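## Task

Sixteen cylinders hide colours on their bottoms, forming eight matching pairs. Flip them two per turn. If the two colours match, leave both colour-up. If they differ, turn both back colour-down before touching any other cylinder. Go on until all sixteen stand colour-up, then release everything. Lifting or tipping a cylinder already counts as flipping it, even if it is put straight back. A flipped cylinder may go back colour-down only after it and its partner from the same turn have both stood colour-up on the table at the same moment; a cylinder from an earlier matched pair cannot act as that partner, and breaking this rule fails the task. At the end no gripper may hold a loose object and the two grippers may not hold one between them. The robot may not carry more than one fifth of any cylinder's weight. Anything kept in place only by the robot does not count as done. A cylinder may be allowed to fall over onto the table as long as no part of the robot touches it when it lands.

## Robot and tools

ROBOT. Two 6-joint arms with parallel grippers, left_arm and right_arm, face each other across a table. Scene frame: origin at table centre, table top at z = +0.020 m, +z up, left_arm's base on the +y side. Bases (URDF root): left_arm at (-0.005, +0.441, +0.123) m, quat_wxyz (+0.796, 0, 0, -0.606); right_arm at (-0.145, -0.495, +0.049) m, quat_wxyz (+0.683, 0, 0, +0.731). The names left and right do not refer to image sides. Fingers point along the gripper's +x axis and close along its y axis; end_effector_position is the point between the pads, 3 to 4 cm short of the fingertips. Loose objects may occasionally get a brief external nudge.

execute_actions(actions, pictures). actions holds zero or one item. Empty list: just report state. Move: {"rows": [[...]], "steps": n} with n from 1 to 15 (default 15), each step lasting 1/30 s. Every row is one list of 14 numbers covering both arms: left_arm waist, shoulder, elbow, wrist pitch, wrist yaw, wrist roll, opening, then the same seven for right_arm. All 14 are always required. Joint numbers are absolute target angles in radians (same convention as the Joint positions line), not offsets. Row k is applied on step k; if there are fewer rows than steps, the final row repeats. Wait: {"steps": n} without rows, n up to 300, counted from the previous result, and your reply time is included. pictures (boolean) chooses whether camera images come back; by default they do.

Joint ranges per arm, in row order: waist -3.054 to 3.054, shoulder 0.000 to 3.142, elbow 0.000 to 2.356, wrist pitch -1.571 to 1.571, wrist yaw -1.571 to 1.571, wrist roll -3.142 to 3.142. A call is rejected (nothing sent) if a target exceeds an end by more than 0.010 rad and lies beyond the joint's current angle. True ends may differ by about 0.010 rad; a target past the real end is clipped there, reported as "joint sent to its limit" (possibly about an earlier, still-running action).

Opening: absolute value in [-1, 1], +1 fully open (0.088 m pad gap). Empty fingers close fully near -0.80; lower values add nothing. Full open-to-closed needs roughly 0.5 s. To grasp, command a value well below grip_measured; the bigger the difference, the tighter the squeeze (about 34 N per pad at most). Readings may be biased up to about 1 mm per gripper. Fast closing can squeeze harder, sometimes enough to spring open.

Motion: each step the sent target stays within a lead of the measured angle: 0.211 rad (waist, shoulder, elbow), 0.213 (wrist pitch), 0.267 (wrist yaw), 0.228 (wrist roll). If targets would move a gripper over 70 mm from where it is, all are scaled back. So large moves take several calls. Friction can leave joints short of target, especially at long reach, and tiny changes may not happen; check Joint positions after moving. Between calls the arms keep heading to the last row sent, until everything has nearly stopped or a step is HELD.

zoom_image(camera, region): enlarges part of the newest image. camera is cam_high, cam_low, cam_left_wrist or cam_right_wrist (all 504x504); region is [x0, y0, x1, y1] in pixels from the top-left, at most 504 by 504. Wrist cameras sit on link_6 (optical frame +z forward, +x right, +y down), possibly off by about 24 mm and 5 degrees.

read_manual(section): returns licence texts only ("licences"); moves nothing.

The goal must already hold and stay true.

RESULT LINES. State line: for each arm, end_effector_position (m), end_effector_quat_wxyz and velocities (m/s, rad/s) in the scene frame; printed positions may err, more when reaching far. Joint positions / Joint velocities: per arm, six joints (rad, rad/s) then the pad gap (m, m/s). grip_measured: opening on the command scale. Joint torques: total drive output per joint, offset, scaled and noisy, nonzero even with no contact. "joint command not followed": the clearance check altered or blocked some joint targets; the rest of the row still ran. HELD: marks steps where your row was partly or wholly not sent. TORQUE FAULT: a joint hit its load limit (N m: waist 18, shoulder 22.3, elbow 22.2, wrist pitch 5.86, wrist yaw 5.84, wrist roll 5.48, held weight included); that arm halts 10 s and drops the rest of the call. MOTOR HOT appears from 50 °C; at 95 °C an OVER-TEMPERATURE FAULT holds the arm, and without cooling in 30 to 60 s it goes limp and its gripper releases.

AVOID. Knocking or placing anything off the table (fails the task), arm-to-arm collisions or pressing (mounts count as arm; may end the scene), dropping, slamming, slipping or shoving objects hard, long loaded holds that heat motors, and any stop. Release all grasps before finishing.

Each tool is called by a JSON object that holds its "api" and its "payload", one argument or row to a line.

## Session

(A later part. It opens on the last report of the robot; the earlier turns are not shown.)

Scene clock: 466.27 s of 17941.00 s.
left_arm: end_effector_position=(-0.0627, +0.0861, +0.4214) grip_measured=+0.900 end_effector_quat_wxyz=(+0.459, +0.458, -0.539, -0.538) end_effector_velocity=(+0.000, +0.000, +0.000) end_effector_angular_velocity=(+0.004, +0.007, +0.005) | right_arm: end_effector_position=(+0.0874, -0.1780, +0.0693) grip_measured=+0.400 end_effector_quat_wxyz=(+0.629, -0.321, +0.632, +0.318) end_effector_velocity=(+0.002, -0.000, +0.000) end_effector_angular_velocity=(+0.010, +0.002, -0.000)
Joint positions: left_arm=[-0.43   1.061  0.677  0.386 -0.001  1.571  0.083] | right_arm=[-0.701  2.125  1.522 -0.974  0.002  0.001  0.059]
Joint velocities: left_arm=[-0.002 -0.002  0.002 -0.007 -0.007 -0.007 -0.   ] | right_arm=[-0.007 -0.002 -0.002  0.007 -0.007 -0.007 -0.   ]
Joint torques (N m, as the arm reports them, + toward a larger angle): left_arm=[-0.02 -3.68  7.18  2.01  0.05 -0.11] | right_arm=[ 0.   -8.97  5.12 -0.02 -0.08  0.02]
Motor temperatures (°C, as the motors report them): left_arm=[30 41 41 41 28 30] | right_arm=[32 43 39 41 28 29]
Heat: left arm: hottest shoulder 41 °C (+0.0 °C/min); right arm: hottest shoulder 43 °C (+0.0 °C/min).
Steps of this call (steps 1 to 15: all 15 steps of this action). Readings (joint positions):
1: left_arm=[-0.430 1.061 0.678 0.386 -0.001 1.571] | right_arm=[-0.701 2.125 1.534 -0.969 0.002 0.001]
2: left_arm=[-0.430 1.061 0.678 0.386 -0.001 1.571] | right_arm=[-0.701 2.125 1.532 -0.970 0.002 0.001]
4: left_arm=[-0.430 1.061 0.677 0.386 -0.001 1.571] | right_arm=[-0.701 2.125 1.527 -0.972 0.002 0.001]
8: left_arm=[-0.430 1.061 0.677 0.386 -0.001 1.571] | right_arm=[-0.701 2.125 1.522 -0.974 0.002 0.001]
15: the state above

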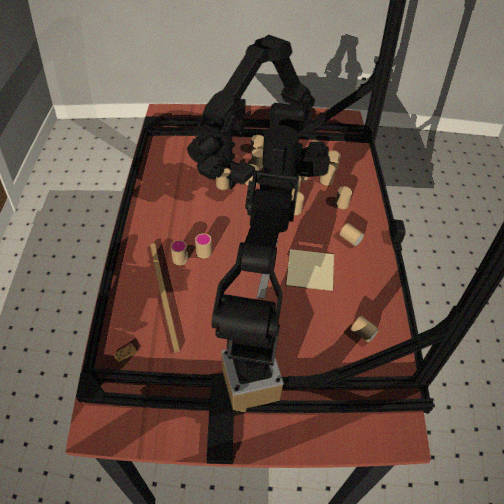

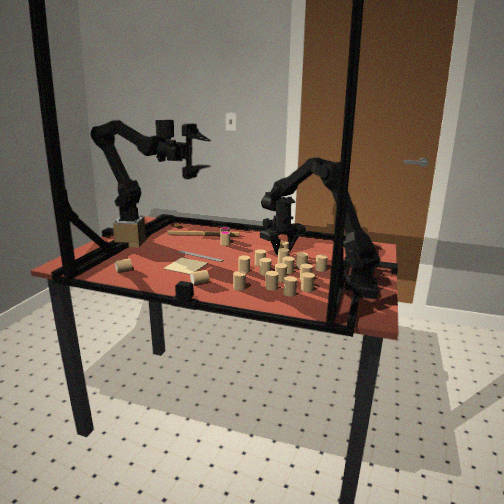

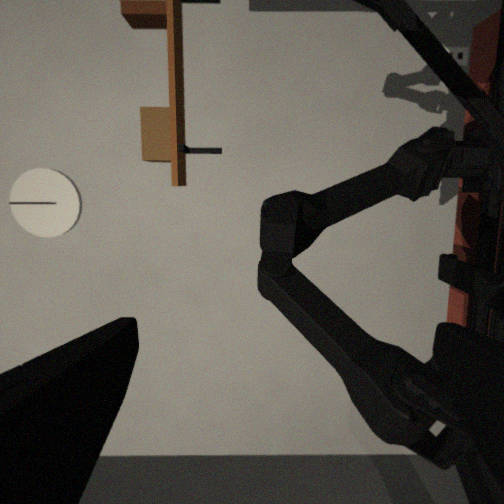

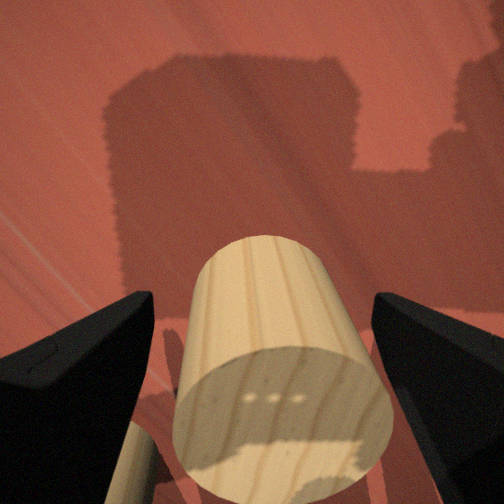

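{"api": "execute_actions", "payload": {
  "actions": [
    {"rows":[[-0.43,1.058,0.672,0.386,0,1.571,0.9,-0.7,2.136,1.515,-0.975,0,0,-0.6]],"steps":10}
  ],
  "pictures": false
}}

{"api": "execute_actions", "payload": {
  "actions": [
    {"rows":[[-0.43,1.058,0.672,0.386,0,1.571,0.9,-0.7,2.1,1.58,-0.99,0,0,-0.6],[-0.43,1.058,0.672,0.386,0,1.571,0.9,-0.7,2.08,1.64,-1.05,0,0,-0.6],[-0.43,1.058,0.672,0.386,0,1.571,0.9,-0.7,2.05,1.69,-1.1,0,0,-0.6],[-0.43,1.058,0.672,0.386,0,1.571,0.9,-0.7,2.0,1.74,-1.13,0,0,-0.6],[-0.43,1.058,0.672,0.386,0,1.571,0.9,-0.7,1.379,1.75,-1.13,0,0,-0.6],[-0.43,1.058,0.672,0.386,0,1.571,0.9,-0.7,1.379,1.75,-1.13,0,0,-0.6],[-0.43,1.058,0.672,0.386,0,1.571,0.9,-0.7,1.379,1.75,-1.13,0,0,-0.6],[-0.43,1.058,0.672,0.386,0,1.571,0.9,-0.7,1.379,1.75,-1.13,0,0,-0.6],[-0.43,1.058,0.672,0.386,0,1.571,0.9,-0.7,1.379,1.7,-1.1,0,0,-0.6],[-0.43,1.058,0.672,0.386,0,1.571,0.9,-0.216,1.379,1.5,-0.6,0,0,-0.6]],"steps":15}
  ],
  "pictures": false
}}

{"api": "execute_actions", "payload": {
  "actions": [
    {"rows":[[-0.43,1.058,0.672,0.386,0,1.571,0.9,-0.216,1.379,1.172,0.207,0,0,-0.6]],"steps":15}
  ],
  "pictures": false
}}

{"api": "execute_actions", "payload": {
  "actions": [
    {"rows":[[-0.43,1.058,0.672,0.386,0,1.571,0.9,-0.216,1.379,1.172,0.207,0,0,-0.6]],"steps":5}
  ],
  "pictures": false
}}

{"api": "execute_actions", "payload": {
  "actions": [
    {"rows":[[-0.43,1.2,0.77,0.44,0,1.571,0.9,-0.216,1.379,1.172,0.207,0,0,-0.6],[-0.43,1.2,0.77,0.44,0,1.571,0.9,-0.216,1.379,1.172,0.207,0,0,-0.6],[-0.43,1.33,0.86,0.48,0,1.571,0.9,-0.216,1.379,1.172,0.207,0,0,-0.6],[-0.43,1.33,0.86,0.48,0,1.571,0.9,-0.216,1.379,1.172,0.207,0,0,-0.6],[-0.43,1.43,0.93,0.51,0,1.571,0.9,-0.216,1.379,1.172,0.207,0,0,-0.6],[-0.43,1.43,0.93,0.51,0,1.571,0.9,-0.216,1.379,1.172,0.207,0,0,-0.6],[-0.43,1.524,0.997,0.537,0,1.571,0.8,-0.216,1.379,1.172,0.207,0,0,-0.6]],"steps":14}
  ],
  "pictures": false
}}

{"api": "execute_actions", "payload": {
  "actions": [
    {"rows":[[-0.43,1.524,0.997,0.537,0,1.571,-0.6,-0.216,1.379,1.172,0.207,0,0,-0.6]],"steps":11}
  ],
  "pictures": false
}}

{"api": "execute_actions", "payload": {
  "actions": [
    {"rows":[[-0.43,1.524,0.997,0.537,0,1.571,-0.6,-0.216,1.379,1.172,0.207,0,0,0.6]],"steps":9}
  ],
  "pictures": false
}}

{"api": "execute_actions", "payload": {
  "actions": [
    {"rows":[[-0.43,1.43,0.93,0.51,0,1.571,-0.6,-0.216,1.379,1.172,0.207,0,0,0.6],[-0.43,1.33,0.86,0.48,0,1.571,-0.6,-0.216,1.379,1.172,0.207,0,0,0.6],[-0.43,1.2,0.77,0.44,0,1.571,-0.6,-0.216,1.379,1.172,0.207,0,0,0.6],[-0.43,1.058,0.672,0.386,0,1.571,-0.6,-0.216,1.379,1.172,0.207,0,0,0.6]],"steps":8}
  ],
  "pictures": false
}}

{"api": "execute_actions", "payload": {
  "actions": [
    {"rows":[[0.27,1.1,1.0,-0.922,0,1.571,-0.6,-0.134,1.379,1.5,-1.326,0,0,0.4]],"steps":15}
  ],
  "pictures": false
}}

{"api": "execute_actions", "payload": {
  "actions": [
    {"rows":[[0.27,1.86,1.235,-0.94,0,1.571,-0.6,-0.134,2.105,1.868,-1.326,0,0,0.4]],"steps":15}
  ],
  "pictures": false
}}

{"api": "execute_actions", "payload": {
  "actions": [
    {"rows":[[0.27,1.86,1.235,-0.94,0,1.571,-0.6,-0.134,2.105,1.868,-1.326,0,0,0.4],[0.27,1.89,1.21,-0.91,0,1.571,-0.6,-0.134,2.105,1.868,-1.326,0,0,0.4],[0.27,1.92,1.185,-0.86,0,1.571,-0.6,-0.134,2.105,1.868,-1.326,0,0,0.4],[0.27,1.95,1.16,-0.81,0,1.571,-0.6,-0.134,2.105,1.868,-1.326,0,0,0.4],[0.27,1.975,1.14,-0.76,0,1.571,-0.6,-0.134,2.105,1.868,-1.326,0,0,0.4],[0.27,2.0,1.12,-0.715,0,1.571,-0.6,-0.134,2.105,1.868,-1.326,0,0,0.4],[0.27,2.02,1.105,-0.675,0,1.571,-0.6,-0.134,2.105,1.868,-1.326,0,0,0.4],[0.27,2.035,1.094,-0.64,0,1.571,-0.6,-0.134,2.105,1.868,-1.326,0,0,0.4],[0.27,2.047,1.086,-0.615,0,1.571,-0.6,-0.134,2.105,1.868,-1.326,0,0,0.4],[0.27,2.056,1.08,-0.598,0,1.571,-0.6,-0.134,2.105,1.868,-1.326,0,0,0.4],[0.27,2.063,1.076,-0.585,0,1.571,-0.6,-0.134,2.105,1.868,-1.326,0,0,0.4],[0.27,2.068,1.074,-0.578,0,1.571,-0.6,-0.134,2.105,1.868,-1.326,0,0,0.4],[0.27,2.073,1.072,-0.573,0,1.571,-0.6,-0.134,2.105,1.868,-1.326,0,0,0.4]],"steps":15}
  ]
}}

Scene clock: 492.03 s of 17941.00 s.
left_arm: end_effector_position=(-0.0627, +0.0861, +0.4214) grip_measured=+0.900 end_effector_quat_wxyz=(+0.459, +0.458, -0.539, -0.538) end_effector_velocity=(+0.002, +0.000, -0.002) end_effector_angular_velocity=(+0.006, -0.008, +0.010) | right_arm: end_effector_position=(+0.0870, -0.1782, +0.0691) grip_measured=+0.004 end_effector_quat_wxyz=(+0.628, -0.321, +0.633, +0.318) end_effector_velocity=(-0.001, -0.001, +0.002) end_effector_angular_velocity=(+0.002, +0.007, -0.010)
Joint positions: left_arm=[-0.43   1.061  0.677  0.386 -0.001  1.571  0.083] | right_arm=[-0.701  2.125  1.522 -0.975 -0.     0.001  0.039]
Joint velocities: left_arm=[ 0.002 -0.002 -0.002 -0.007 -0.007  0.007 -0.   ] | right_arm=[-0.002 -0.007 -0.002 -0.007 -0.007  0.007 -0.   ]
Joint torques (N m, as the arm reports them, + toward a larger angle): left_arm=[-0.03 -3.67  7.27  2.03  0.07 -0.11] | right_arm=[ 0.   -9.04  5.22  0.11 -0.03  0.  ]
Motor temperatures (°C, as the motors report them): left_arm=[30 40 41 42 28 30] | right_arm=[31 44 38 38 28 29]
Heat: left arm: hottest wrist pitch 42 °C (+0.0 °C/min); right arm: hottest shoulder 44 °C (+2.0 °C/min).
Steps of this call (steps 1 to 15: the robot went on to your last target; steps 16 to 90: nothing new was sent; then 22.43 s passed at rest; steps 91 to 100: all 10 steps of this action). Readings (joint positions):
91: left_arm=[-0.430 1.061 0.677 0.386 -0.001 1.571] | right_arm=[-0.701 2.125 1.522 -0.974 0.002 0.001]
92: left_arm=[-0.430 1.061 0.677 0.386 -0.001 1.571] | right_arm=[-0.701 2.125 1.522 -0.974 0.002 0.001]
94: left_arm=[-0.430 1.061 0.677 0.386 -0.001 1.571] | right_arm=[-0.701 2.125 1.522 -0.974 0.000 0.001]
98: left_arm=[-0.430 1.061 0.677 0.386 -0.001 1.571] | right_arm=[-0.701 2.125 1.522 -0.975 -0.000 0.001]
100: the state above

Scene clock: 492.53 s of 17941.00 s.
left_arm: end_effector_position=(-0.0627, +0.0861, +0.4212) grip_measured=+0.900 end_effector_quat_wxyz=(+0.459, +0.458, -0.539, -0.538) end_effector_velocity=(+0.004, +0.001, -0.003) end_effector_angular_velocity=(+0.008, +0.006, +0.024) | right_arm: end_effector_position=(+0.0280, -0.1052, +0.2621) grip_measured=+0.002 end_effector_quat_wxyz=(+0.743, -0.254, +0.389, +0.481) end_effector_velocity=(-0.491, +0.271, +0.403) end_effector_angular_velocity=(+1.646, -0.679, +1.315)
Joint positions: left_arm=[-0.43   1.061  0.677  0.386 -0.001  1.571  0.083] | right_arm=[-0.485  1.693  1.561 -0.835  0.004  0.     0.039]
Joint velocities: left_arm=[ 0.002 -0.007 -0.007 -0.007 -0.022 -0.007 -0.   ] | right_arm=[ 1.292 -0.974 -0.374  1.179 -0.051  0.007 -0.   ]
Joint torques (N m, as the arm reports them, + toward a larger angle): left_arm=[-0.01 -3.62  7.2   2.02  0.06 -0.1 ] | right_arm=[ -0.65 -11.23   6.58   1.12  -0.04   0.02]
Motor temperatures (°C, as the motors report them): left_arm=[30 40 41 42 28 30] | right_arm=[32 44 38 38 28 29]
Heat: left arm: hottest wrist pitch 42 °C (+0.0 °C/min); right arm: hottest shoulder 44 °C (+2.0 °C/min).
Steps of this call (steps 1 to 15: all 15 steps of this action). Readings (joint positions):
1: left_arm=[-0.430 1.061 0.677 0.386 -0.001 1.571] | right_arm=[-0.701 2.125 1.528 -0.980 -0.000 0.001]
2: left_arm=[-0.430 1.061 0.677 0.386 -0.001 1.571] | right_arm=[-0.701 2.126 1.547 -0.999 -0.000 0.001]
4: left_arm=[-0.430 1.061 0.677 0.386 -0.001 1.571] | right_arm=[-0.701 2.117 1.608 -1.056 -0.000 0.001]
8: left_arm=[-0.430 1.061 0.677 0.386 -0.001 1.571] | right_arm=[-0.701 1.998 1.682 -1.095 -0.000 0.001]
15: the state above

Scene clock: 493.03 s of 17941.00 s.
left_arm: end_effector_position=(-0.0627, +0.0861, +0.4212) grip_measured=+0.900 end_effector_quat_wxyz=(+0.459, +0.458, -0.539, -0.538) end_effector_velocity=(+0.002, +0.000, -0.002) end_effector_angular_velocity=(+0.011, +0.021, +0.010) | right_arm: end_effector_position=(-0.0809, -0.0580, +0.3932) grip_measured=+0.004 end_effector_quat_wxyz=(+0.755, -0.037, +0.044, +0.653) end_effector_velocity=(+0.005, +0.033, +0.326) end_effector_angular_velocity=(+1.480, -0.226, +0.006)
Joint positions: left_arm=[-0.43   1.061  0.677  0.386 -0.001  1.571  0.083] | right_arm=[-0.215  1.392  1.176  0.1   -0.002  0.001  0.039]
Joint velocities: left_arm=[ 0.002 -0.002 -0.002 -0.007 -0.007 -0.022 -0.   ] | right_arm=[-0.002 -0.017 -0.007  1.487 -0.007 -0.007  0.   ]
Joint torques (N m, as the arm reports them, + toward a larger angle): left_arm=[ 0.   -3.63  7.28  2.02  0.05 -0.1 ] | right_arm=[-0.09 -7.98  7.34  1.37  0.05  0.02]
Motor temperatures (°C, as the motors report them): left_arm=[30 40 41 42 28 30] | right_arm=[32 44 38 38 28 29]
Heat: left arm: hottest wrist pitch 42 °C (+0.0 °C/min); right arm: hottest shoulder 44 °C (+2.0 °C/min).
Steps of this call (steps 1 to 15: all 15 steps of this action). Readings (joint positions):
1: left_arm=[-0.430 1.061 0.677 0.386 -0.001 1.571] | right_arm=[-0.440 1.654 1.527 -0.772 0.004 0.001]
2: left_arm=[-0.430 1.061 0.677 0.386 -0.001 1.571] | right_arm=[-0.390 1.607 1.484 -0.721 0.004 0.000]
4: left_arm=[-0.430 1.061 0.677 0.386 -0.001 1.571] | right_arm=[-0.290 1.502 1.373 -0.601 -0.001 0.000]
8: left_arm=[-0.430 1.061 0.677 0.386 -0.001 1.571] | right_arm=[-0.211 1.394 1.215 -0.348 -0.007 0.001]
15: the state above

Scene clock: 493.20 s of 17941.00 s.
left_arm: end_effector_position=(-0.0627, +0.0861, +0.4212) grip_measured=+0.900 end_effector_quat_wxyz=(+0.459, +0.458, -0.539, -0.538) end_effector_velocity=(+0.000, -0.000, -0.004) end_effector_angular_velocity=(+0.016, +0.020, +0.005) | right_arm: end_effector_position=(-0.0811, -0.0589, +0.4165) grip_measured=+0.004 end_effector_quat_wxyz=(+0.757, -0.005, +0.007, +0.654) end_effector_velocity=(+0.002, -0.001, +0.021) end_effector_angular_velocity=(+0.093, -0.021, +0.000)
Joint positions: left_arm=[-0.43   1.061  0.677  0.386 -0.001  1.571  0.083] | right_arm=[-0.215  1.383  1.176  0.191 -0.002  0.001  0.039]
Joint velocities: left_arm=[-0.002  0.002 -0.002 -0.007 -0.007 -0.022 -0.   ] | right_arm=[-0.007 -0.002 -0.002  0.095 -0.007 -0.007 -0.   ]
Joint torques (N m, as the arm reports them, + toward a larger angle): left_arm=[ 0.   -3.67  7.26  2.01  0.07 -0.11] | right_arm=[-0.09 -7.01  7.43  1.62  0.04  0.  ]
Motor temperatures (°C, as the motors report them): left_arm=[30 40 41 42 28 30] | right_arm=[32 44 38 38 28 29]
Heat: left arm: hottest wrist pitch 42 °C (+0.0 °C/min); right arm: hottest shoulder 44 °C (+2.0 °C/min).
Steps of this call (steps 1 to 5: all 5 steps of this action). Readings (joint positions):
1: left_arm=[-0.430 1.061 0.677 0.386 -0.001 1.571] | right_arm=[-0.215 1.390 1.176 0.138 -0.002 0.001]
2: left_arm=[-0.430 1.061 0.677 0.386 -0.001 1.571] | right_arm=[-0.215 1.386 1.176 0.160 -0.002 0.001]
4: left_arm=[-0.430 1.061 0.677 0.386 -0.001 1.571] | right_arm=[-0.215 1.383 1.176 0.185 -0.002 0.001]
5: the state above

Scene clock: 493.67 s of 17941.00 s.
left_arm: end_effector_position=(-0.0798, -0.0192, +0.4124) grip_measured=+0.804 end_effector_quat_wxyz=(+0.455, +0.462, -0.535, -0.541) end_effector_velocity=(+0.001, -0.010, +0.045) end_effector_angular_velocity=(-0.136, +0.029, +0.010) | right_arm: end_effector_position=(-0.0810, -0.0589, +0.4195) grip_measured=+0.004 end_effector_quat_wxyz=(+0.757, -0.001, +0.001, +0.654) end_effector_velocity=(-0.002, -0.002, +0.004) end_effector_angular_velocity=(+0.011, -0.009, +0.020)
Joint positions: left_arm=[-0.43   1.521  0.978  0.53  -0.001  1.571  0.078] | right_arm=[-0.215  1.383  1.176  0.204 -0.002  0.001  0.039]
Joint velocities: left_arm=[ 0.002  0.017  0.076  0.081 -0.007 -0.007 -0.002] | right_arm=[-0.002 -0.007 -0.002  0.007 -0.022 -0.007 -0.   ]
Joint torques (N m, as the arm reports them, + toward a larger angle): left_arm=[-0.02 -5.95  9.57  2.33  0.06 -0.09] | right_arm=[-0.14 -6.99  7.37  1.64  0.03  0.02]
Motor temperatures (°C, as the motors report them): left_arm=[30 40 41 42 28 30] | right_arm=[32 44 38 38 28 29]
Heat: left arm: hottest wrist pitch 42 °C (+0.0 °C/min); right arm: hottest shoulder 44 °C (+2.0 °C/min).
Steps of this call (steps 1 to 14: all 14 steps of this action). Readings (joint positions):
1: left_arm=[-0.430 1.081 0.689 0.392 -0.001 1.571] | right_arm=[-0.215 1.383 1.176 0.193 -0.002 0.001]
2: left_arm=[-0.430 1.113 0.712 0.414 -0.001 1.571] | right_arm=[-0.215 1.383 1.176 0.196 -0.002 0.001]
4: left_arm=[-0.430 1.216 0.787 0.452 -0.001 1.571] | right_arm=[-0.215 1.383 1.176 0.201 -0.002 0.001]
8: left_arm=[-0.430 1.427 0.931 0.511 -0.001 1.571] | right_arm=[-0.215 1.383 1.176 0.204 -0.002 0.001]
14: the state above

Scene clock: 494.03 s of 17941.00 s.
left_arm: end_effector_position=(-0.0799, -0.0201, +0.4192) grip_measured=+0.023 end_effector_quat_wxyz=(+0.460, +0.457, -0.540, -0.537) end_effector_velocity=(+0.002, +0.000, -0.002) end_effector_angular_velocity=(+0.011, +0.021, +0.010) | right_arm: end_effector_position=(-0.0810, -0.0589, +0.4192) grip_measured=+0.004 end_effector_quat_wxyz=(+0.757, -0.001, +0.002, +0.654) end_effector_velocity=(-0.000, -0.001, -0.002) end_effector_angular_velocity=(-0.008, -0.006, +0.005)
Joint positions: left_arm=[-0.43   1.521  0.99   0.537 -0.001  1.571  0.04 ] | right_arm=[-0.215  1.383  1.175  0.204 -0.002  0.001  0.039]
Joint velocities: left_arm=[ 0.002 -0.002 -0.002 -0.007 -0.007 -0.022 -0.   ] | right_arm=[-0.002 -0.002 -0.002 -0.007 -0.007 -0.007 -0.   ]
Joint torques (N m, as the arm reports them, + toward a larger angle): left_arm=[-0.03 -5.87  8.68  2.01  0.06 -0.11] | right_arm=[-0.05 -7.01  7.45  1.65  0.03  0.  ]
Motor temperatures (°C, as the motors report them): left_arm=[30 40 41 42 28 30] | right_arm=[32 44 38 38 28 29]
Heat: left arm: hottest wrist pitch 42 °C (+0.0 °C/min); right arm: hottest shoulder 44 °C (+2.0 °C/min).
Steps of this call (steps 1 to 11: all 11 steps of this action). Readings (joint positions):
1: left_arm=[-0.430 1.521 0.980 0.532 -0.001 1.571] | right_arm=[-0.215 1.383 1.176 0.204 -0.002 0.001]
2: left_arm=[-0.430 1.521 0.984 0.535 -0.001 1.571] | right_arm=[-0.215 1.383 1.176 0.204 -0.002 0.001]
4: left_arm=[-0.430 1.521 0.988 0.536 -0.001 1.571] | right_arm=[-0.215 1.383 1.176 0.204 -0.002 0.001]
8: left_arm=[-0.430 1.521 0.989 0.537 -0.001 1.571] | right_arm=[-0.215 1.383 1.175 0.204 -0.002 0.001]
11: the state above

Scene clock: 494.33 s of 17941.00 s.
left_arm: end_effector_position=(-0.0799, -0.0202, +0.4189) grip_measured=+0.023 end_effector_quat_wxyz=(+0.460, +0.457, -0.539, -0.537) end_effector_velocity=(-0.004, +0.002, -0.004) end_effector_angular_velocity=(+0.016, +0.020, -0.015) | right_arm: end_effector_position=(-0.0811, -0.0589, +0.4196) grip_measured=+0.443 end_effector_quat_wxyz=(+0.756, -0.000, +0.001, +0.654) end_effector_velocity=(-0.002, -0.000, -0.002) end_effector_angular_velocity=(-0.008, -0.006, +0.020)
Joint positions: left_arm=[-0.43   1.521  0.99   0.535 -0.001  1.571  0.04 ] | right_arm=[-0.215  1.383  1.175  0.206 -0.002  0.001  0.061]
Joint velocities: left_arm=[-0.007 -0.002 -0.007 -0.007  0.007 -0.022 -0.   ] | right_arm=[-0.002 -0.002 -0.002 -0.007 -0.022 -0.007  0.174]
Joint torques (N m, as the arm reports them, + toward a larger angle): left_arm=[ 0.01 -5.81  8.7   2.15  0.06 -0.11] | right_arm=[-0.12 -6.98  7.49  1.52  0.06  0.  ]
Motor temperatures (°C, as the motors report them): left_arm=[30 40 41 42 28 30] | right_arm=[32 44 38 38 28 29]
Heat: left arm: hottest wrist pitch 42 °C (-1.0 °C/min); right arm: hottest shoulder 44 °C (+2.0 °C/min).
Steps of this call (steps 1 to 9: all 9 steps of this action). Readings (joint positions):
1: left_arm=[-0.430 1.521 0.990 0.537 -0.001 1.571] | right_arm=[-0.215 1.383 1.175 0.204 -0.002 0.001]
2: left_arm=[-0.430 1.521 0.990 0.537 -0.001 1.571] | right_arm=[-0.215 1.383 1.175 0.204 -0.002 0.001]
4: left_arm=[-0.430 1.521 0.990 0.537 -0.001 1.571] | right_arm=[-0.215 1.383 1.175 0.204 -0.002 0.001]
8: left_arm=[-0.430 1.521 0.990 0.535 -0.001 1.571] | right_arm=[-0.215 1.383 1.175 0.206 -0.002 0.001]
9: the state above

Scene clock: 494.60 s of 17941.00 s.
left_arm: end_effector_position=(-0.0650, +0.0720, +0.4057) grip_measured=+0.023 end_effector_quat_wxyz=(+0.446, +0.471, -0.528, -0.549) end_effector_velocity=(+0.035, +0.204, +0.192) end_effector_angular_velocity=(-0.647, +0.111, +0.020) | right_arm: end_effector_position=(-0.0811, -0.0589, +0.4196) grip_measured=+0.599 end_effector_quat_wxyz=(+0.756, -0.000, +0.001, +0.654) end_effector_velocity=(-0.000, -0.002, +0.003) end_effector_angular_velocity=(-0.001, -0.022, +0.005)
Joint positions: left_arm=[-0.43   1.134  0.693  0.394 -0.001  1.571  0.04 ] | right_arm=[-0.215  1.383  1.175  0.206 -0.002  0.001  0.068]
Joint velocities: left_arm=[-0.002 -1.033 -0.369 -0.007 -0.022 -0.007 -0.   ] | right_arm=[-0.002 -0.007  0.002 -0.007 -0.007 -0.022  0.001]
Joint torques (N m, as the arm reports them, + toward a larger angle): left_arm=[ 0.02 -3.61  8.85  2.39  0.05 -0.12] | right_arm=[-0.06 -7.06  7.49  1.51  0.04 -0.02]
Motor temperatures (°C, as the motors report them): left_arm=[30 40 41 42 28 30] | right_arm=[32 44 38 38 28 29]
Heat: left arm: hottest wrist pitch 42 °C (-1.0 °C/min); right arm: hottest shoulder 44 °C (+2.0 °C/min).
Steps of this call (steps 1 to 8: all 8 steps of this action). Readings (joint positions):
1: left_arm=[-0.430 1.510 0.982 0.532 -0.001 1.571] | right_arm=[-0.215 1.383 1.175 0.206 -0.002 0.001]
2: left_arm=[-0.430 1.476 0.955 0.515 -0.001 1.571] | right_arm=[-0.215 1.383 1.175 0.206 -0.002 0.001]
4: left_arm=[-0.430 1.358 0.843 0.463 -0.001 1.571] | right_arm=[-0.215 1.383 1.175 0.206 -0.002 0.001]
8: the state above

Scene clock: 495.10 s of 17941.00 s.
left_arm: end_effector_position=(+0.1621, +0.1559, +0.3710) grip_measured=+0.022 end_effector_quat_wxyz=(+0.481, +0.692, -0.152, -0.516) end_effector_velocity=(-0.084, +0.241, -0.362) end_effector_angular_velocity=(+1.735, +1.024, +0.136) | right_arm: end_effector_position=(-0.1209, -0.1166, +0.3719) grip_measured=+0.401 end_effector_quat_wxyz=(+0.693, -0.214, +0.230, +0.649) end_effector_velocity=(-0.014, -0.250, -0.376) end_effector_angular_velocity=(-2.074, +0.137, -0.013)
Joint positions: left_arm=[ 0.26   1.101  0.992 -0.494 -0.005  1.572  0.04 ] | right_arm=[-0.133  1.376  1.503 -0.767 -0.001  0.001  0.059]
Joint velocities: left_arm=[ 0.159 -0.002 -0.002 -2.015  0.022  0.007 -0.001] | right_arm=[-0.002  0.056 -0.007 -2.015  0.007  0.007 -0.   ]
Joint torques (N m, as the arm reports them, + toward a larger angle): left_arm=[-0.35 -3.54  8.84  1.85  0.21 -0.12] | right_arm=[-0.03 -5.99  6.83  1.21  0.01 -0.02]
Motor temperatures (°C, as the motors report them): left_arm=[30 40 41 42 28 30] | right_arm=[32 44 38 39 28 29]
Heat: left arm: hottest wrist pitch 42 °C (-1.0 °C/min); right arm: hottest shoulder 44 °C (+2.0 °C/min).
Steps of this call (steps 1 to 15: all 15 steps of this action). Readings (joint positions):
1: left_arm=[-0.412 1.114 0.715 0.348 0.015 1.571] | right_arm=[-0.209 1.383 1.205 0.146 0.005 0.001]
2: left_arm=[-0.369 1.109 0.758 0.296 0.017 1.571] | right_arm=[-0.191 1.390 1.257 0.070 0.007 0.001]
4: left_arm=[-0.269 1.111 0.853 0.198 0.009 1.571] | right_arm=[-0.154 1.398 1.366 -0.057 0.000 0.001]
8: left_arm=[-0.025 1.101 0.977 -0.037 0.005 1.571] | right_arm=[-0.133 1.369 1.491 -0.303 -0.001 0.001]
15: the state above

Scene clock: 495.60 s of 17941.00 s.
left_arm: end_effector_position=(+0.1619, +0.1610, +0.1624) grip_measured=+0.022 end_effector_quat_wxyz=(+0.183, +0.682, +0.192, -0.681) end_effector_velocity=(-0.011, +0.019, -0.050) end_effector_angular_velocity=(+0.190, +0.105, +0.005) | right_arm: end_effector_position=(-0.1191, -0.0893, +0.1597) grip_measured=+0.400 end_effector_quat_wxyz=(+0.517, -0.482, +0.516, +0.484) end_effector_velocity=(-0.002, -0.027, -0.245) end_effector_angular_velocity=(-0.733, +0.055, +0.020)
Joint positions: left_arm=[ 0.268  1.865  1.222 -0.94  -0.004  1.571  0.04 ] | right_arm=[-0.133  2.102  1.853 -1.318 -0.001  0.001  0.059]
Joint velocities: left_arm=[-0.002  0.164 -0.002 -0.051 -0.007 -0.007 -0.   ] | right_arm=[-0.002  0.593 -0.061 -0.081 -0.007 -0.022 -0.   ]
Joint torques (N m, as the arm reports them, + toward a larger angle): left_arm=[ 0.23 -8.79  7.53  0.55  0.23 -0.07] | right_arm=[ -0.06 -15.     8.21  -0.06   0.01  -0.02]
Motor temperatures (°C, as the motors report them): left_arm=[30 40 41 42 28 30] | right_arm=[32 44 38 39 28 29]
Heat: left arm: hottest wrist pitch 42 °C (-1.0 °C/min); right arm: hottest shoulder 44 °C (+2.0 °C/min).
Steps of this call (steps 1 to 15: all 15 steps of this action). Readings (joint positions):
1: left_arm=[0.263 1.137 1.029 -0.591 -0.004 1.572] | right_arm=[-0.133 1.407 1.533 -0.857 -0.001 0.001]
2: left_arm=[0.264 1.192 1.087 -0.652 -0.004 1.572] | right_arm=[-0.133 1.454 1.595 -0.918 -0.001 0.001]
4: left_arm=[0.265 1.318 1.187 -0.746 -0.004 1.572] | right_arm=[-0.133 1.574 1.735 -1.032 -0.001 0.001]
8: left_arm=[0.267 1.555 1.227 -0.903 -0.004 1.571] | right_arm=[-0.133 1.787 1.850 -1.247 -0.001 0.001]
15: the state above

Scene clock: 496.10 s of 17941.00 s.
left_arm: end_effector_position=(+0.1632, +0.1588, +0.0703) grip_measured=+0.022 end_effector_quat_wxyz=(+0.185, +0.683, +0.190, -0.681) end_effector_velocity=(+0.042, -0.070, -0.003) end_effector_angular_velocity=(-0.321, -0.200, +0.005) | right_arm: end_effector_position=(-0.1190, -0.0885, +0.1575) grip_measured=+0.400 end_effector_quat_wxyz=(+0.515, -0.484, +0.518, +0.482) end_effector_velocity=(-0.002, +0.001, +0.000) end_effector_angular_velocity=(+0.009, +0.021, +0.005)
Joint positions: left_arm=[ 0.268  2.062  1.076 -0.591 -0.004  1.571  0.04 ] | right_arm=[-0.133  2.114  1.863 -1.325 -0.001  0.001  0.059]
Joint velocities: left_arm=[-0.002  0.002 -0.007  0.388 -0.007 -0.007 -0.   ] | right_arm=[-0.002 -0.002 -0.002  0.007 -0.022 -0.007 -0.   ]
Joint torques (N m, as the arm reports them, + toward a larger angle): left_arm=[ 0.15 -6.26  4.36  0.57  0.22 -0.04] | right_arm=[ -0.16 -11.62   6.8   -0.03  -0.02  -0.03]
Motor temperatures (°C, as the motors report them): left_arm=[30 41 41 42 28 30] | right_arm=[32 44 38 38 28 29]
Heat: left arm: hottest wrist pitch 42 °C (-1.0 °C/min); right arm: hottest shoulder 44 °C (+2.0 °C/min).
Steps of this call (steps 1 to 15: all 15 steps of this action). Readings (joint positions):
1: left_arm=[0.268 1.867 1.222 -0.940 -0.004 1.571] | right_arm=[-0.133 2.116 1.852 -1.321 -0.001 0.001]
2: left_arm=[0.268 1.867 1.222 -0.935 -0.004 1.571] | right_arm=[-0.133 2.120 1.852 -1.323 -0.001 0.001]
4: left_arm=[0.268 1.880 1.209 -0.880 -0.004 1.571] | right_arm=[-0.133 2.119 1.855 -1.324 -0.001 0.001]
8: left_arm=[0.268 1.975 1.141 -0.724 -0.004 1.571] | right_arm=[-0.133 2.114 1.862 -1.324 -0.001 0.001]
15: the state above

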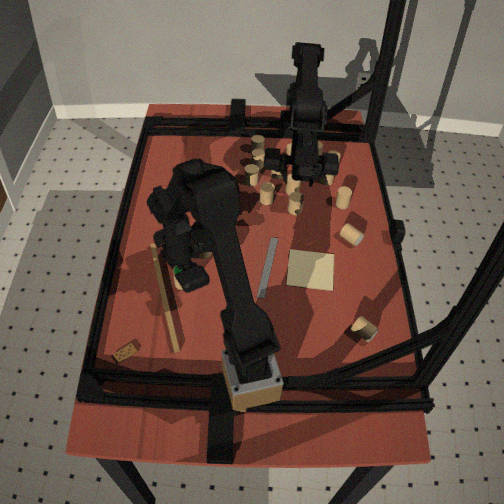

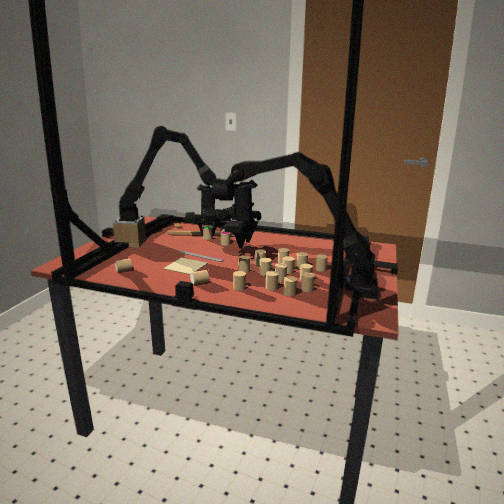

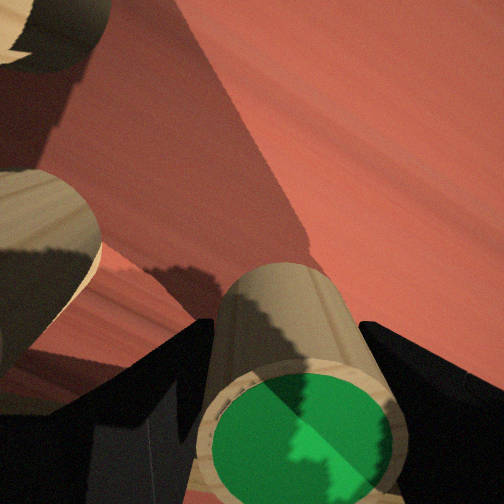

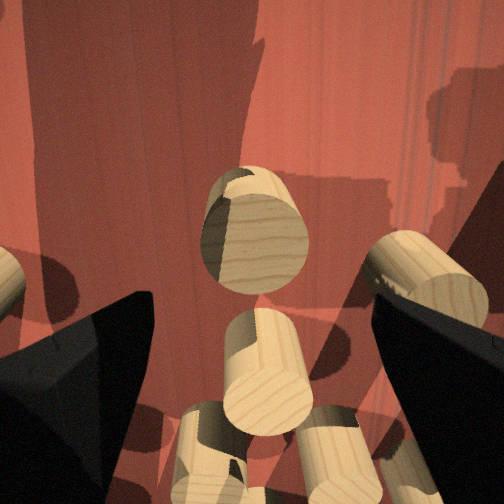

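{"api": "execute_actions", "payload": {
  "actions": [
    {"rows":[[0.27,2.08,1.07,-0.573,0,1.571,-0.6,-0.134,2.13,1.845,-1.305,0,0,0.5],[0.27,2.08,1.07,-0.573,0,1.571,-0.6,-0.134,2.14,1.815,-1.275,0,0,0.5],[0.27,2.08,1.07,-0.573,0,1.571,0.3,-0.134,2.15,1.785,-1.24,0,0,0.5],[0.27,2.08,1.07,-0.573,0,1.571,0.3,-0.134,2.16,1.755,-1.2,0,0,0.5],[0.27,2.08,1.07,-0.573,0,1.571,0.3,-0.134,2.17,1.725,-1.16,0,0,0.5],[0.27,2.08,1.07,-0.573,0,1.571,0.3,-0.134,2.18,1.695,-1.12,0,0,0.5],[0.27,2.08,1.07,-0.573,0,1.571,0.3,-0.134,2.187,1.67,-1.085,0,0,0.5],[0.27,2.08,1.07,-0.573,0,1.571,0.3,-0.134,2.192,1.648,-1.05,0,0,0.5],[0.27,2.08,1.07,-0.573,0,1.571,0.3,-0.134,2.192,1.63,-1.025,0,0,0.5],[0.27,2.08,1.07,-0.573,0,1.571,0.3,-0.134,2.192,1.63,-1.01,0,0,0.5]],"steps":13}
  ],
  "pictures": false
}}

{"api": "execute_actions", "payload": {
  "actions": [
    {"rows":[[0.27,2.035,1.09,-0.6,0,1.571,0.3,-0.134,2.192,1.63,-1.01,0,0,0.5],[0.27,2.005,1.11,-0.645,0,1.571,0.3,-0.134,2.192,1.63,-1.01,0,0,0.5],[0.27,1.975,1.132,-0.695,0,1.571,0.3,-0.134,2.192,1.63,-1.01,0,0,-0.6],[0.27,1.945,1.156,-0.75,0,1.571,0.3,-0.134,2.192,1.63,-1.01,0,0,-0.6],[0.27,1.915,1.18,-0.805,0,1.571,0.3,-0.134,2.192,1.63,-1.01,0,0,-0.6],[0.27,1.885,1.205,-0.86,0,1.571,0.3,-0.134,2.192,1.63,-1.01,0,0,-0.6],[0.27,1.855,1.23,-0.915,0,1.571,0.3,-0.134,2.192,1.63,-1.01,0,0,-0.6],[0.27,1.8,1.235,-0.94,0,1.571,0.3,-0.134,2.192,1.63,-1.01,0,0,-0.6],[0.27,1.1,1.2,-0.94,0,1.571,0.3,-0.134,2.192,1.63,-1.01,0,0,-0.6]],"steps":13}
  ],
  "pictures": false
}}

{"api": "execute_actions", "payload": {
  "actions": [
    {"rows":[[0.27,1.1,1.0,-0.8,0,1.571,0.9,-0.134,2.16,1.69,-1.03,0,0,-0.6],[0.27,1.1,1.0,-0.8,0,1.571,0.9,-0.134,2.14,1.75,-1.09,0,0,-0.6],[0.27,1.1,1.0,-0.8,0,1.571,0.9,-0.134,2.11,1.8,-1.15,0,0,-0.6],[-0.43,1.058,0.9,-0.5,0,1.571,0.9,-0.134,2.06,1.85,-1.2,0,0,-0.6],[-0.43,1.058,0.9,-0.5,0,1.571,0.9,-0.134,1.379,1.85,-1.2,0,0,-0.6],[-0.43,1.058,0.9,-0.5,0,1.571,0.9,-0.134,1.379,1.85,-1.2,0,0,-0.6],[-0.43,1.058,0.9,-0.5,0,1.571,0.9,-0.134,1.379,1.85,-1.2,0,0,-0.6],[-0.43,1.058,0.672,0.386,0,1.571,0.9,-0.134,1.379,1.8,-1.2,0,0,-0.6],[-0.43,1.058,0.672,0.386,0,1.571,0.9,-0.216,1.379,1.7,-1.15,0,0,-0.6],[-0.43,1.058,0.672,0.386,0,1.571,0.9,-0.216,1.379,1.5,-0.9,0,0,-0.6]],"steps":15}
  ],
  "pictures": false
}}

{"api": "execute_actions", "payload": {
  "actions": [
    {"rows":[[-0.43,1.058,0.672,0.386,0,1.571,0.9,-0.216,1.379,1.172,0.207,0,0,-0.6]],"steps":15}
  ],
  "pictures": false
}}

{"api": "execute_actions", "payload": {
  "actions": [
    {"rows":[[-0.43,1.058,0.672,0.386,0,1.571,0.9,-0.216,1.379,1.172,0.207,0,0,-0.6]],"steps":7}
  ]
}}

Scene clock: 514.17 s of 17941.00 s.
left_arm: end_effector_position=(+0.1641, +0.1577, +0.0664) grip_measured=+0.292 end_effector_quat_wxyz=(+0.187, +0.683, +0.189, -0.681) end_effector_velocity=(-0.001, +0.002, +0.000) end_effector_angular_velocity=(+0.003, +0.010, +0.010) | right_arm: end_effector_position=(-0.1188, -0.0871, +0.0691) grip_measured=+0.499 end_effector_quat_wxyz=(+0.511, -0.488, +0.522, +0.478) end_effector_velocity=(+0.002, -0.001, -0.061) end_effector_angular_velocity=(+0.013, +0.007, -0.000)
Joint positions: left_arm=[ 0.268  2.073  1.074 -0.573 -0.004  1.571  0.053] | right_arm=[-0.134  2.195  1.634 -1.031 -0.001  0.001  0.063]
Joint velocities: left_arm=[ 0.002 -0.002 -0.002 -0.007  0.007 -0.007 -0.005] | right_arm=[-0.007  0.061 -0.154  0.227 -0.007 -0.007  0.   ]
Joint torques (N m, as the arm reports them, + toward a larger angle): left_arm=[ 0.1  -6.53  4.25  0.42  0.23 -0.06] | right_arm=[ -0.08 -11.67   6.64   0.36  -0.01  -0.03]
Motor temperatures (°C, as the motors report them): left_arm=[30 42 40 39 28 30] | right_arm=[32 47 38 37 28 29]
Heat: left arm: hottest shoulder 42 °C (+0.0 °C/min); right arm: hottest shoulder 47 °C (+5.0 °C/min).
Steps of this call (steps 1 to 30: the robot went on to your last target; steps 31 to 529: nothing new was sent; steps 530 to 542: all 13 steps of this action). Readings (joint positions):
530: left_arm=[0.268 2.062 1.075 -0.578 -0.004 1.571] | right_arm=[-0.134 2.112 1.862 -1.323 -0.001 0.001]
531: left_arm=[0.268 2.062 1.075 -0.578 -0.004 1.571] | right_arm=[-0.134 2.112 1.855 -1.310 -0.001 0.001]
533: left_arm=[0.268 2.062 1.075 -0.578 -0.004 1.571] | right_arm=[-0.134 2.113 1.824 -1.261 -0.001 0.001]
537: left_arm=[0.268 2.064 1.075 -0.573 -0.004 1.571] | right_arm=[-0.134 2.148 1.719 -1.127 -0.001 0.001]
542: the state above

Scene clock: 514.60 s of 17941.00 s.
left_arm: end_effector_position=(+0.1643, +0.1572, +0.2369) grip_measured=+0.300 end_effector_quat_wxyz=(+0.268, +0.701, +0.105, -0.653) end_effector_velocity=(-0.015, +0.031, +0.591) end_effector_angular_velocity=(-1.577, -0.964, +0.010) | right_arm: end_effector_position=(-0.1186, -0.0837, +0.0679) grip_measured=+0.003 end_effector_quat_wxyz=(+0.515, -0.484, +0.518, +0.482) end_effector_velocity=(+0.002, -0.002, +0.000) end_effector_angular_velocity=(-0.008, -0.007, +0.005)
Joint positions: left_arm=[ 0.268  1.606  1.199 -0.922 -0.004  1.571  0.054] | right_arm=[-0.134  2.196  1.63  -1.011 -0.001  0.001  0.039]
Joint velocities: left_arm=[-0.002 -1.917 -0.002 -0.066 -0.022 -0.007  0.   ] | right_arm=[-0.002 -0.002 -0.002 -0.007  0.007 -0.007 -0.   ]
Joint torques (N m, as the arm reports them, + toward a larger angle): left_arm=[ 0.12 -6.59  6.79  0.36  0.21 -0.07] | right_arm=[ -0.07 -11.22   5.93   0.12   0.    -0.01]
Motor temperatures (°C, as the motors report them): left_arm=[30 42 40 39 28 30] | right_arm=[32 47 38 37 28 29]
Heat: left arm: hottest shoulder 42 °C (+0.0 °C/min); right arm: hottest shoulder 47 °C (+5.1 °C/min).
Steps of this call (steps 1 to 13: all 13 steps of this action). Readings (joint positions):
1: left_arm=[0.268 2.070 1.075 -0.578 -0.004 1.571] | right_arm=[-0.134 2.196 1.631 -1.025 -0.001 0.001]
2: left_arm=[0.268 2.062 1.080 -0.598 -0.004 1.571] | right_arm=[-0.134 2.196 1.630 -1.021 -0.001 0.001]
4: left_arm=[0.268 2.028 1.101 -0.667 -0.004 1.572] | right_arm=[-0.134 2.196 1.630 -1.013 -0.001 0.001]
8: left_arm=[0.268 1.906 1.188 -0.842 -0.004 1.572] | right_arm=[-0.134 2.196 1.630 -1.013 -0.001 0.001]
13: the state above

Scene clock: 515.10 s of 17941.00 s.
left_arm: end_effector_position=(-0.0484, +0.1086, +0.3151) grip_measured=+0.899 end_effector_quat_wxyz=(+0.322, +0.582, -0.401, -0.630) end_effector_velocity=(-0.225, -0.155, +0.313) end_effector_angular_velocity=(-1.808, +0.240, -0.588) | right_arm: end_effector_position=(-0.0840, -0.1027, +0.2624) grip_measured=+0.004 end_effector_quat_wxyz=(+0.660, -0.322, +0.376, +0.564) end_effector_velocity=(-0.005, -0.194, +0.480) end_effector_angular_velocity=(+1.465, -0.226, -0.056)
Joint positions: left_arm=[-0.397  1.072  0.674 -0.098  0.003  1.571  0.083] | right_arm=[-0.223  1.633  1.529 -0.933  0.002  0.001  0.039]
Joint velocities: left_arm=[-0.618 -0.002 -0.149  1.971 -0.022 -0.022  0.001] | right_arm=[-0.066 -1.639 -0.486  0.33  -0.007 -0.007 -0.   ]
Joint torques (N m, as the arm reports them, + toward a larger angle): left_arm=[ 1.17 -4.62  9.03  2.66 -0.03 -0.1 ] | right_arm=[  0.98 -11.69   7.85   1.28  -0.1    0.01]
Motor temperatures (°C, as the motors report them): left_arm=[30 42 40 39 28 30] | right_arm=[32 47 38 37 28 29]
Heat: left arm: hottest shoulder 42 °C (+0.0 °C/min); right arm: hottest shoulder 47 °C (+5.0 °C/min).
Steps of this call (steps 1 to 15: all 15 steps of this action). Readings (joint positions):
1: left_arm=[0.268 1.537 1.165 -0.880 -0.004 1.571] | right_arm=[-0.134 2.196 1.637 -1.017 -0.001 0.001]
2: left_arm=[0.268 1.461 1.123 -0.846 -0.004 1.571] | right_arm=[-0.134 2.196 1.657 -1.038 -0.001 0.001]
4: left_arm=[0.249 1.325 1.035 -0.798 -0.017 1.571] | right_arm=[-0.134 2.185 1.717 -1.100 -0.001 0.001]
8: left_arm=[-0.003 1.126 0.897 -0.537 -0.004 1.572] | right_arm=[-0.134 2.061 1.781 -1.153 -0.001 0.001]
15: the state above

Scene clock: 515.60 s of 17941.00 s.
left_arm: end_effector_position=(-0.0619, +0.0868, +0.4195) grip_measured=+0.900 end_effector_quat_wxyz=(+0.458, +0.460, -0.538, -0.539) end_effector_velocity=(+0.000, +0.001, -0.001) end_effector_angular_velocity=(+0.001, +0.022, +0.005) | right_arm: end_effector_position=(-0.0796, -0.0612, +0.3781) grip_measured=+0.003 end_effector_quat_wxyz=(+0.756, -0.059, +0.069, +0.649) end_effector_velocity=(+0.011, +0.073, +0.415) end_effector_angular_velocity=(+1.911, -0.280, +0.003)
Joint positions: left_arm=[-0.427  1.058  0.672  0.383  0.001  1.571  0.083] | right_arm=[-0.218  1.388  1.169  0.039  0.002  0.001  0.039]
Joint velocities: left_arm=[-0.002 -0.002 -0.007  0.007 -0.007 -0.022 -0.   ] | right_arm=[-0.002 -0.007 -0.002  1.927 -0.007  0.007 -0.001]
Joint torques (N m, as the arm reports them, + toward a larger angle): left_arm=[-0.32 -3.29  7.86  2.1   0.01 -0.12] | right_arm=[ 0.14 -7.59  8.12  1.48 -0.09 -0.02]
Motor temperatures (°C, as the motors report them): left_arm=[30 42 40 39 28 30] | right_arm=[32 47 38 37 28 29]
Heat: left arm: hottest shoulder 42 °C (+0.0 °C/min); right arm: hottest shoulder 47 °C (+5.1 °C/min).
Steps of this call (steps 1 to 15: all 15 steps of this action). Readings (joint positions):
1: left_arm=[-0.412 1.071 0.671 -0.030 0.002 1.571] | right_arm=[-0.223 1.574 1.487 -0.875 0.002 0.001]
2: left_arm=[-0.419 1.070 0.671 0.039 0.002 1.571] | right_arm=[-0.222 1.507 1.432 -0.797 0.002 0.001]
4: left_arm=[-0.424 1.066 0.671 0.173 0.001 1.571] | right_arm=[-0.219 1.407 1.325 -0.670 0.002 0.001]
8: left_arm=[-0.426 1.060 0.672 0.346 0.001 1.571] | right_arm=[-0.218 1.378 1.202 -0.418 0.002 0.001]
15: the state above

Scene clock: 515.83 s of 17941.00 s.
left_arm: end_effector_position=(-0.0619, +0.0868, +0.4198) grip_measured=+0.900 end_effector_quat_wxyz=(+0.458, +0.459, -0.538, -0.538) end_effector_velocity=(+0.002, +0.000, -0.002) end_effector_angular_velocity=(+0.008, +0.006, +0.020) | right_arm: end_effector_position=(-0.0792, -0.0585, +0.4129) grip_measured=+0.003 end_effector_quat_wxyz=(+0.759, -0.007, +0.009, +0.651) end_effector_velocity=(-0.000, -0.000, +0.021) end_effector_angular_velocity=(+0.089, -0.050, +0.006)
Joint positions: left_arm=[-0.427  1.058  0.672  0.384  0.001  1.571  0.083] | right_arm=[-0.218  1.386  1.169  0.193  0.002  0.001  0.039]
Joint velocities: left_arm=[-0.002 -0.002 -0.002 -0.007 -0.022 -0.007  0.   ] | right_arm=[-0.002 -0.002 -0.002  0.095 -0.007 -0.037 -0.   ]
Joint torques (N m, as the arm reports them, + toward a larger angle): left_arm=[-0.24 -3.28  7.9   2.15 -0.01 -0.11] | right_arm=[ 0.12 -7.3   8.08  1.72 -0.1   0.01]
Motor temperatures (°C, as the motors report them): left_arm=[30 42 40 39 28 30] | right_arm=[32 47 38 37 28 29]
Heat: left arm: hottest shoulder 42 °C (+0.0 °C/min); right arm: hottest shoulder 47 °C (+5.0 °C/min).
Steps of this call (steps 1 to 7: all 7 steps of this action). Readings (joint positions):
1: left_arm=[-0.427 1.058 0.672 0.383 0.001 1.571] | right_arm=[-0.218 1.388 1.169 0.094 0.002 0.001]
2: left_arm=[-0.427 1.058 0.672 0.383 0.001 1.571] | right_arm=[-0.218 1.388 1.169 0.134 0.002 0.001]
4: left_arm=[-0.427 1.058 0.672 0.383 0.001 1.571] | right_arm=[-0.218 1.386 1.169 0.173 0.002 0.001]
7: the state above

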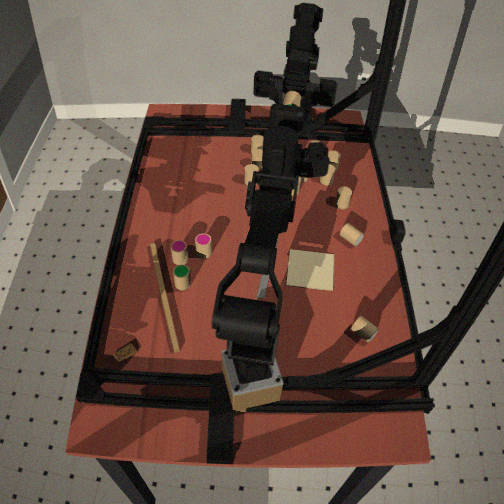

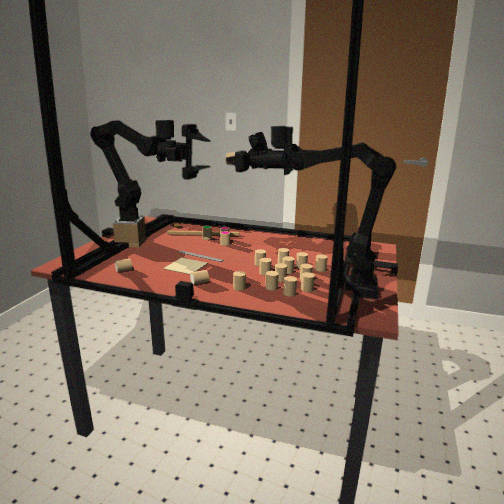

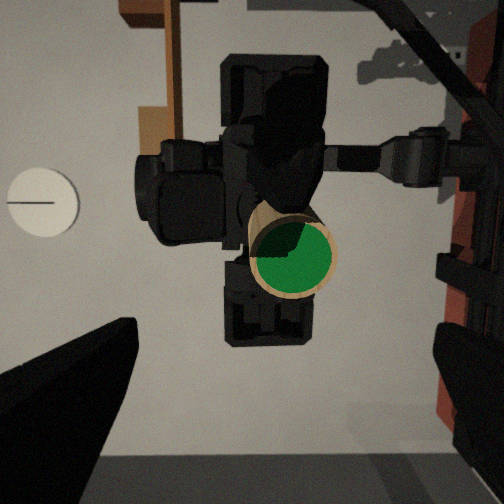

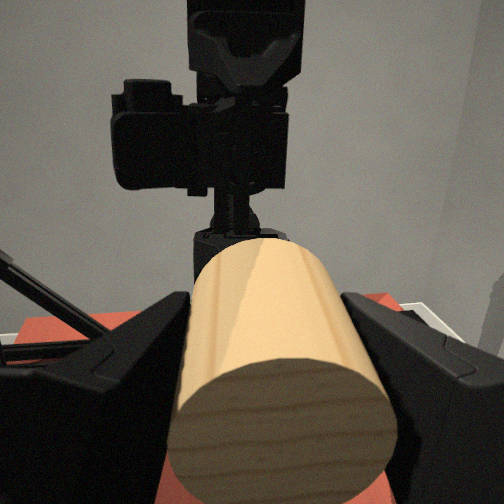

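{"api": "execute_actions", "payload": {
  "actions": []
}}

Scene clock: 528.27 s of 17941.00 s.
left_arm: end_effector_position=(-0.0620, +0.0868, +0.4195) grip_measured=+0.900 end_effector_quat_wxyz=(+0.458, +0.460, -0.538, -0.539) end_effector_velocity=(+0.003, +0.001, -0.003) end_effector_angular_velocity=(+0.018, +0.004, +0.020) | right_arm: end_effector_position=(-0.0793, -0.0585, +0.4155) grip_measured=+0.003 end_effector_quat_wxyz=(+0.759, -0.004, +0.005, +0.651) end_effector_velocity=(-0.002, -0.000, -0.002) end_effector_angular_velocity=(-0.013, -0.035, +0.020)
Joint positions: left_arm=[-0.428  1.058  0.672  0.384  0.001  1.571  0.083] | right_arm=[-0.218  1.385  1.169  0.204  0.002  0.001  0.039]
Joint velocities: left_arm=[-0.002 -0.007 -0.002 -0.022 -0.022 -0.007 -0.   ] | right_arm=[-0.002 -0.002 -0.002 -0.007 -0.022 -0.037  0.   ]
Joint torques (N m, as the arm reports them, + toward a larger angle): left_arm=[-0.24 -3.34  7.9   2.15  0.   -0.12] | right_arm=[ 0.14 -7.23  8.07  1.62 -0.1   0.02]
Motor temperatures (°C, as the motors report them): left_arm=[30 41 41 40 28 30] | right_arm=[32 46 39 39 28 29]
Heat: left arm: hottest shoulder 41 °C (+0.0 °C/min); right arm: hottest shoulder 46 °C (+3.0 °C/min).
Steps of this call (steps 1 to 30: the robot went on to your last target; steps 31 to 373: nothing new was sent). Readings (joint positions):
1: left_arm=[-0.427 1.058 0.672 0.384 0.001 1.571] | right_arm=[-0.218 1.386 1.169 0.196 0.002 0.001]
2: left_arm=[-0.427 1.058 0.672 0.384 0.001 1.571] | right_arm=[-0.218 1.386 1.169 0.199 0.002 0.001]
4: left_arm=[-0.427 1.058 0.672 0.384 0.001 1.571] | right_arm=[-0.218 1.386 1.169 0.203 0.002 0.001]
8: left_arm=[-0.427 1.058 0.672 0.384 0.001 1.571] | right_arm=[-0.218 1.386 1.169 0.203 0.002 0.001]
373: the state above
All arms were judged still, so your last target was given up. Only a new action makes them travel on or press farther. Fingers that are still opening or closing keep moving.

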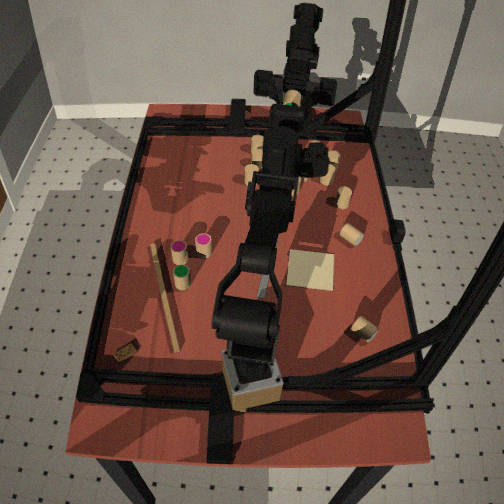

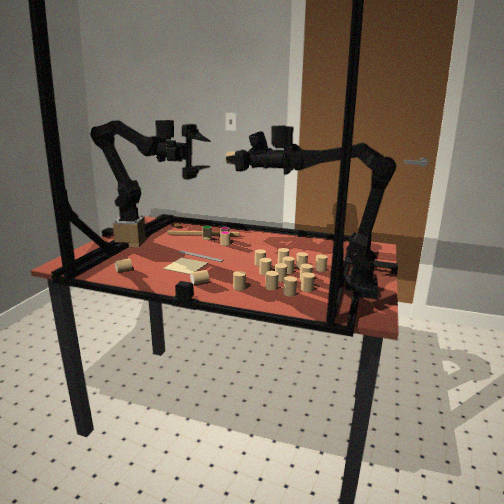

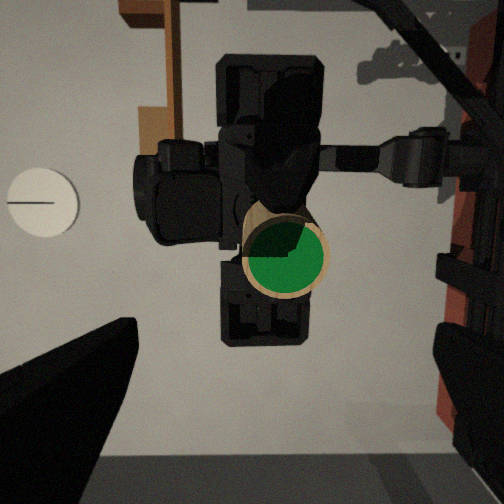

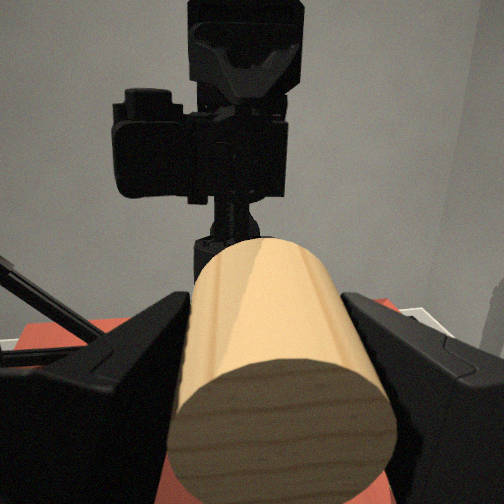

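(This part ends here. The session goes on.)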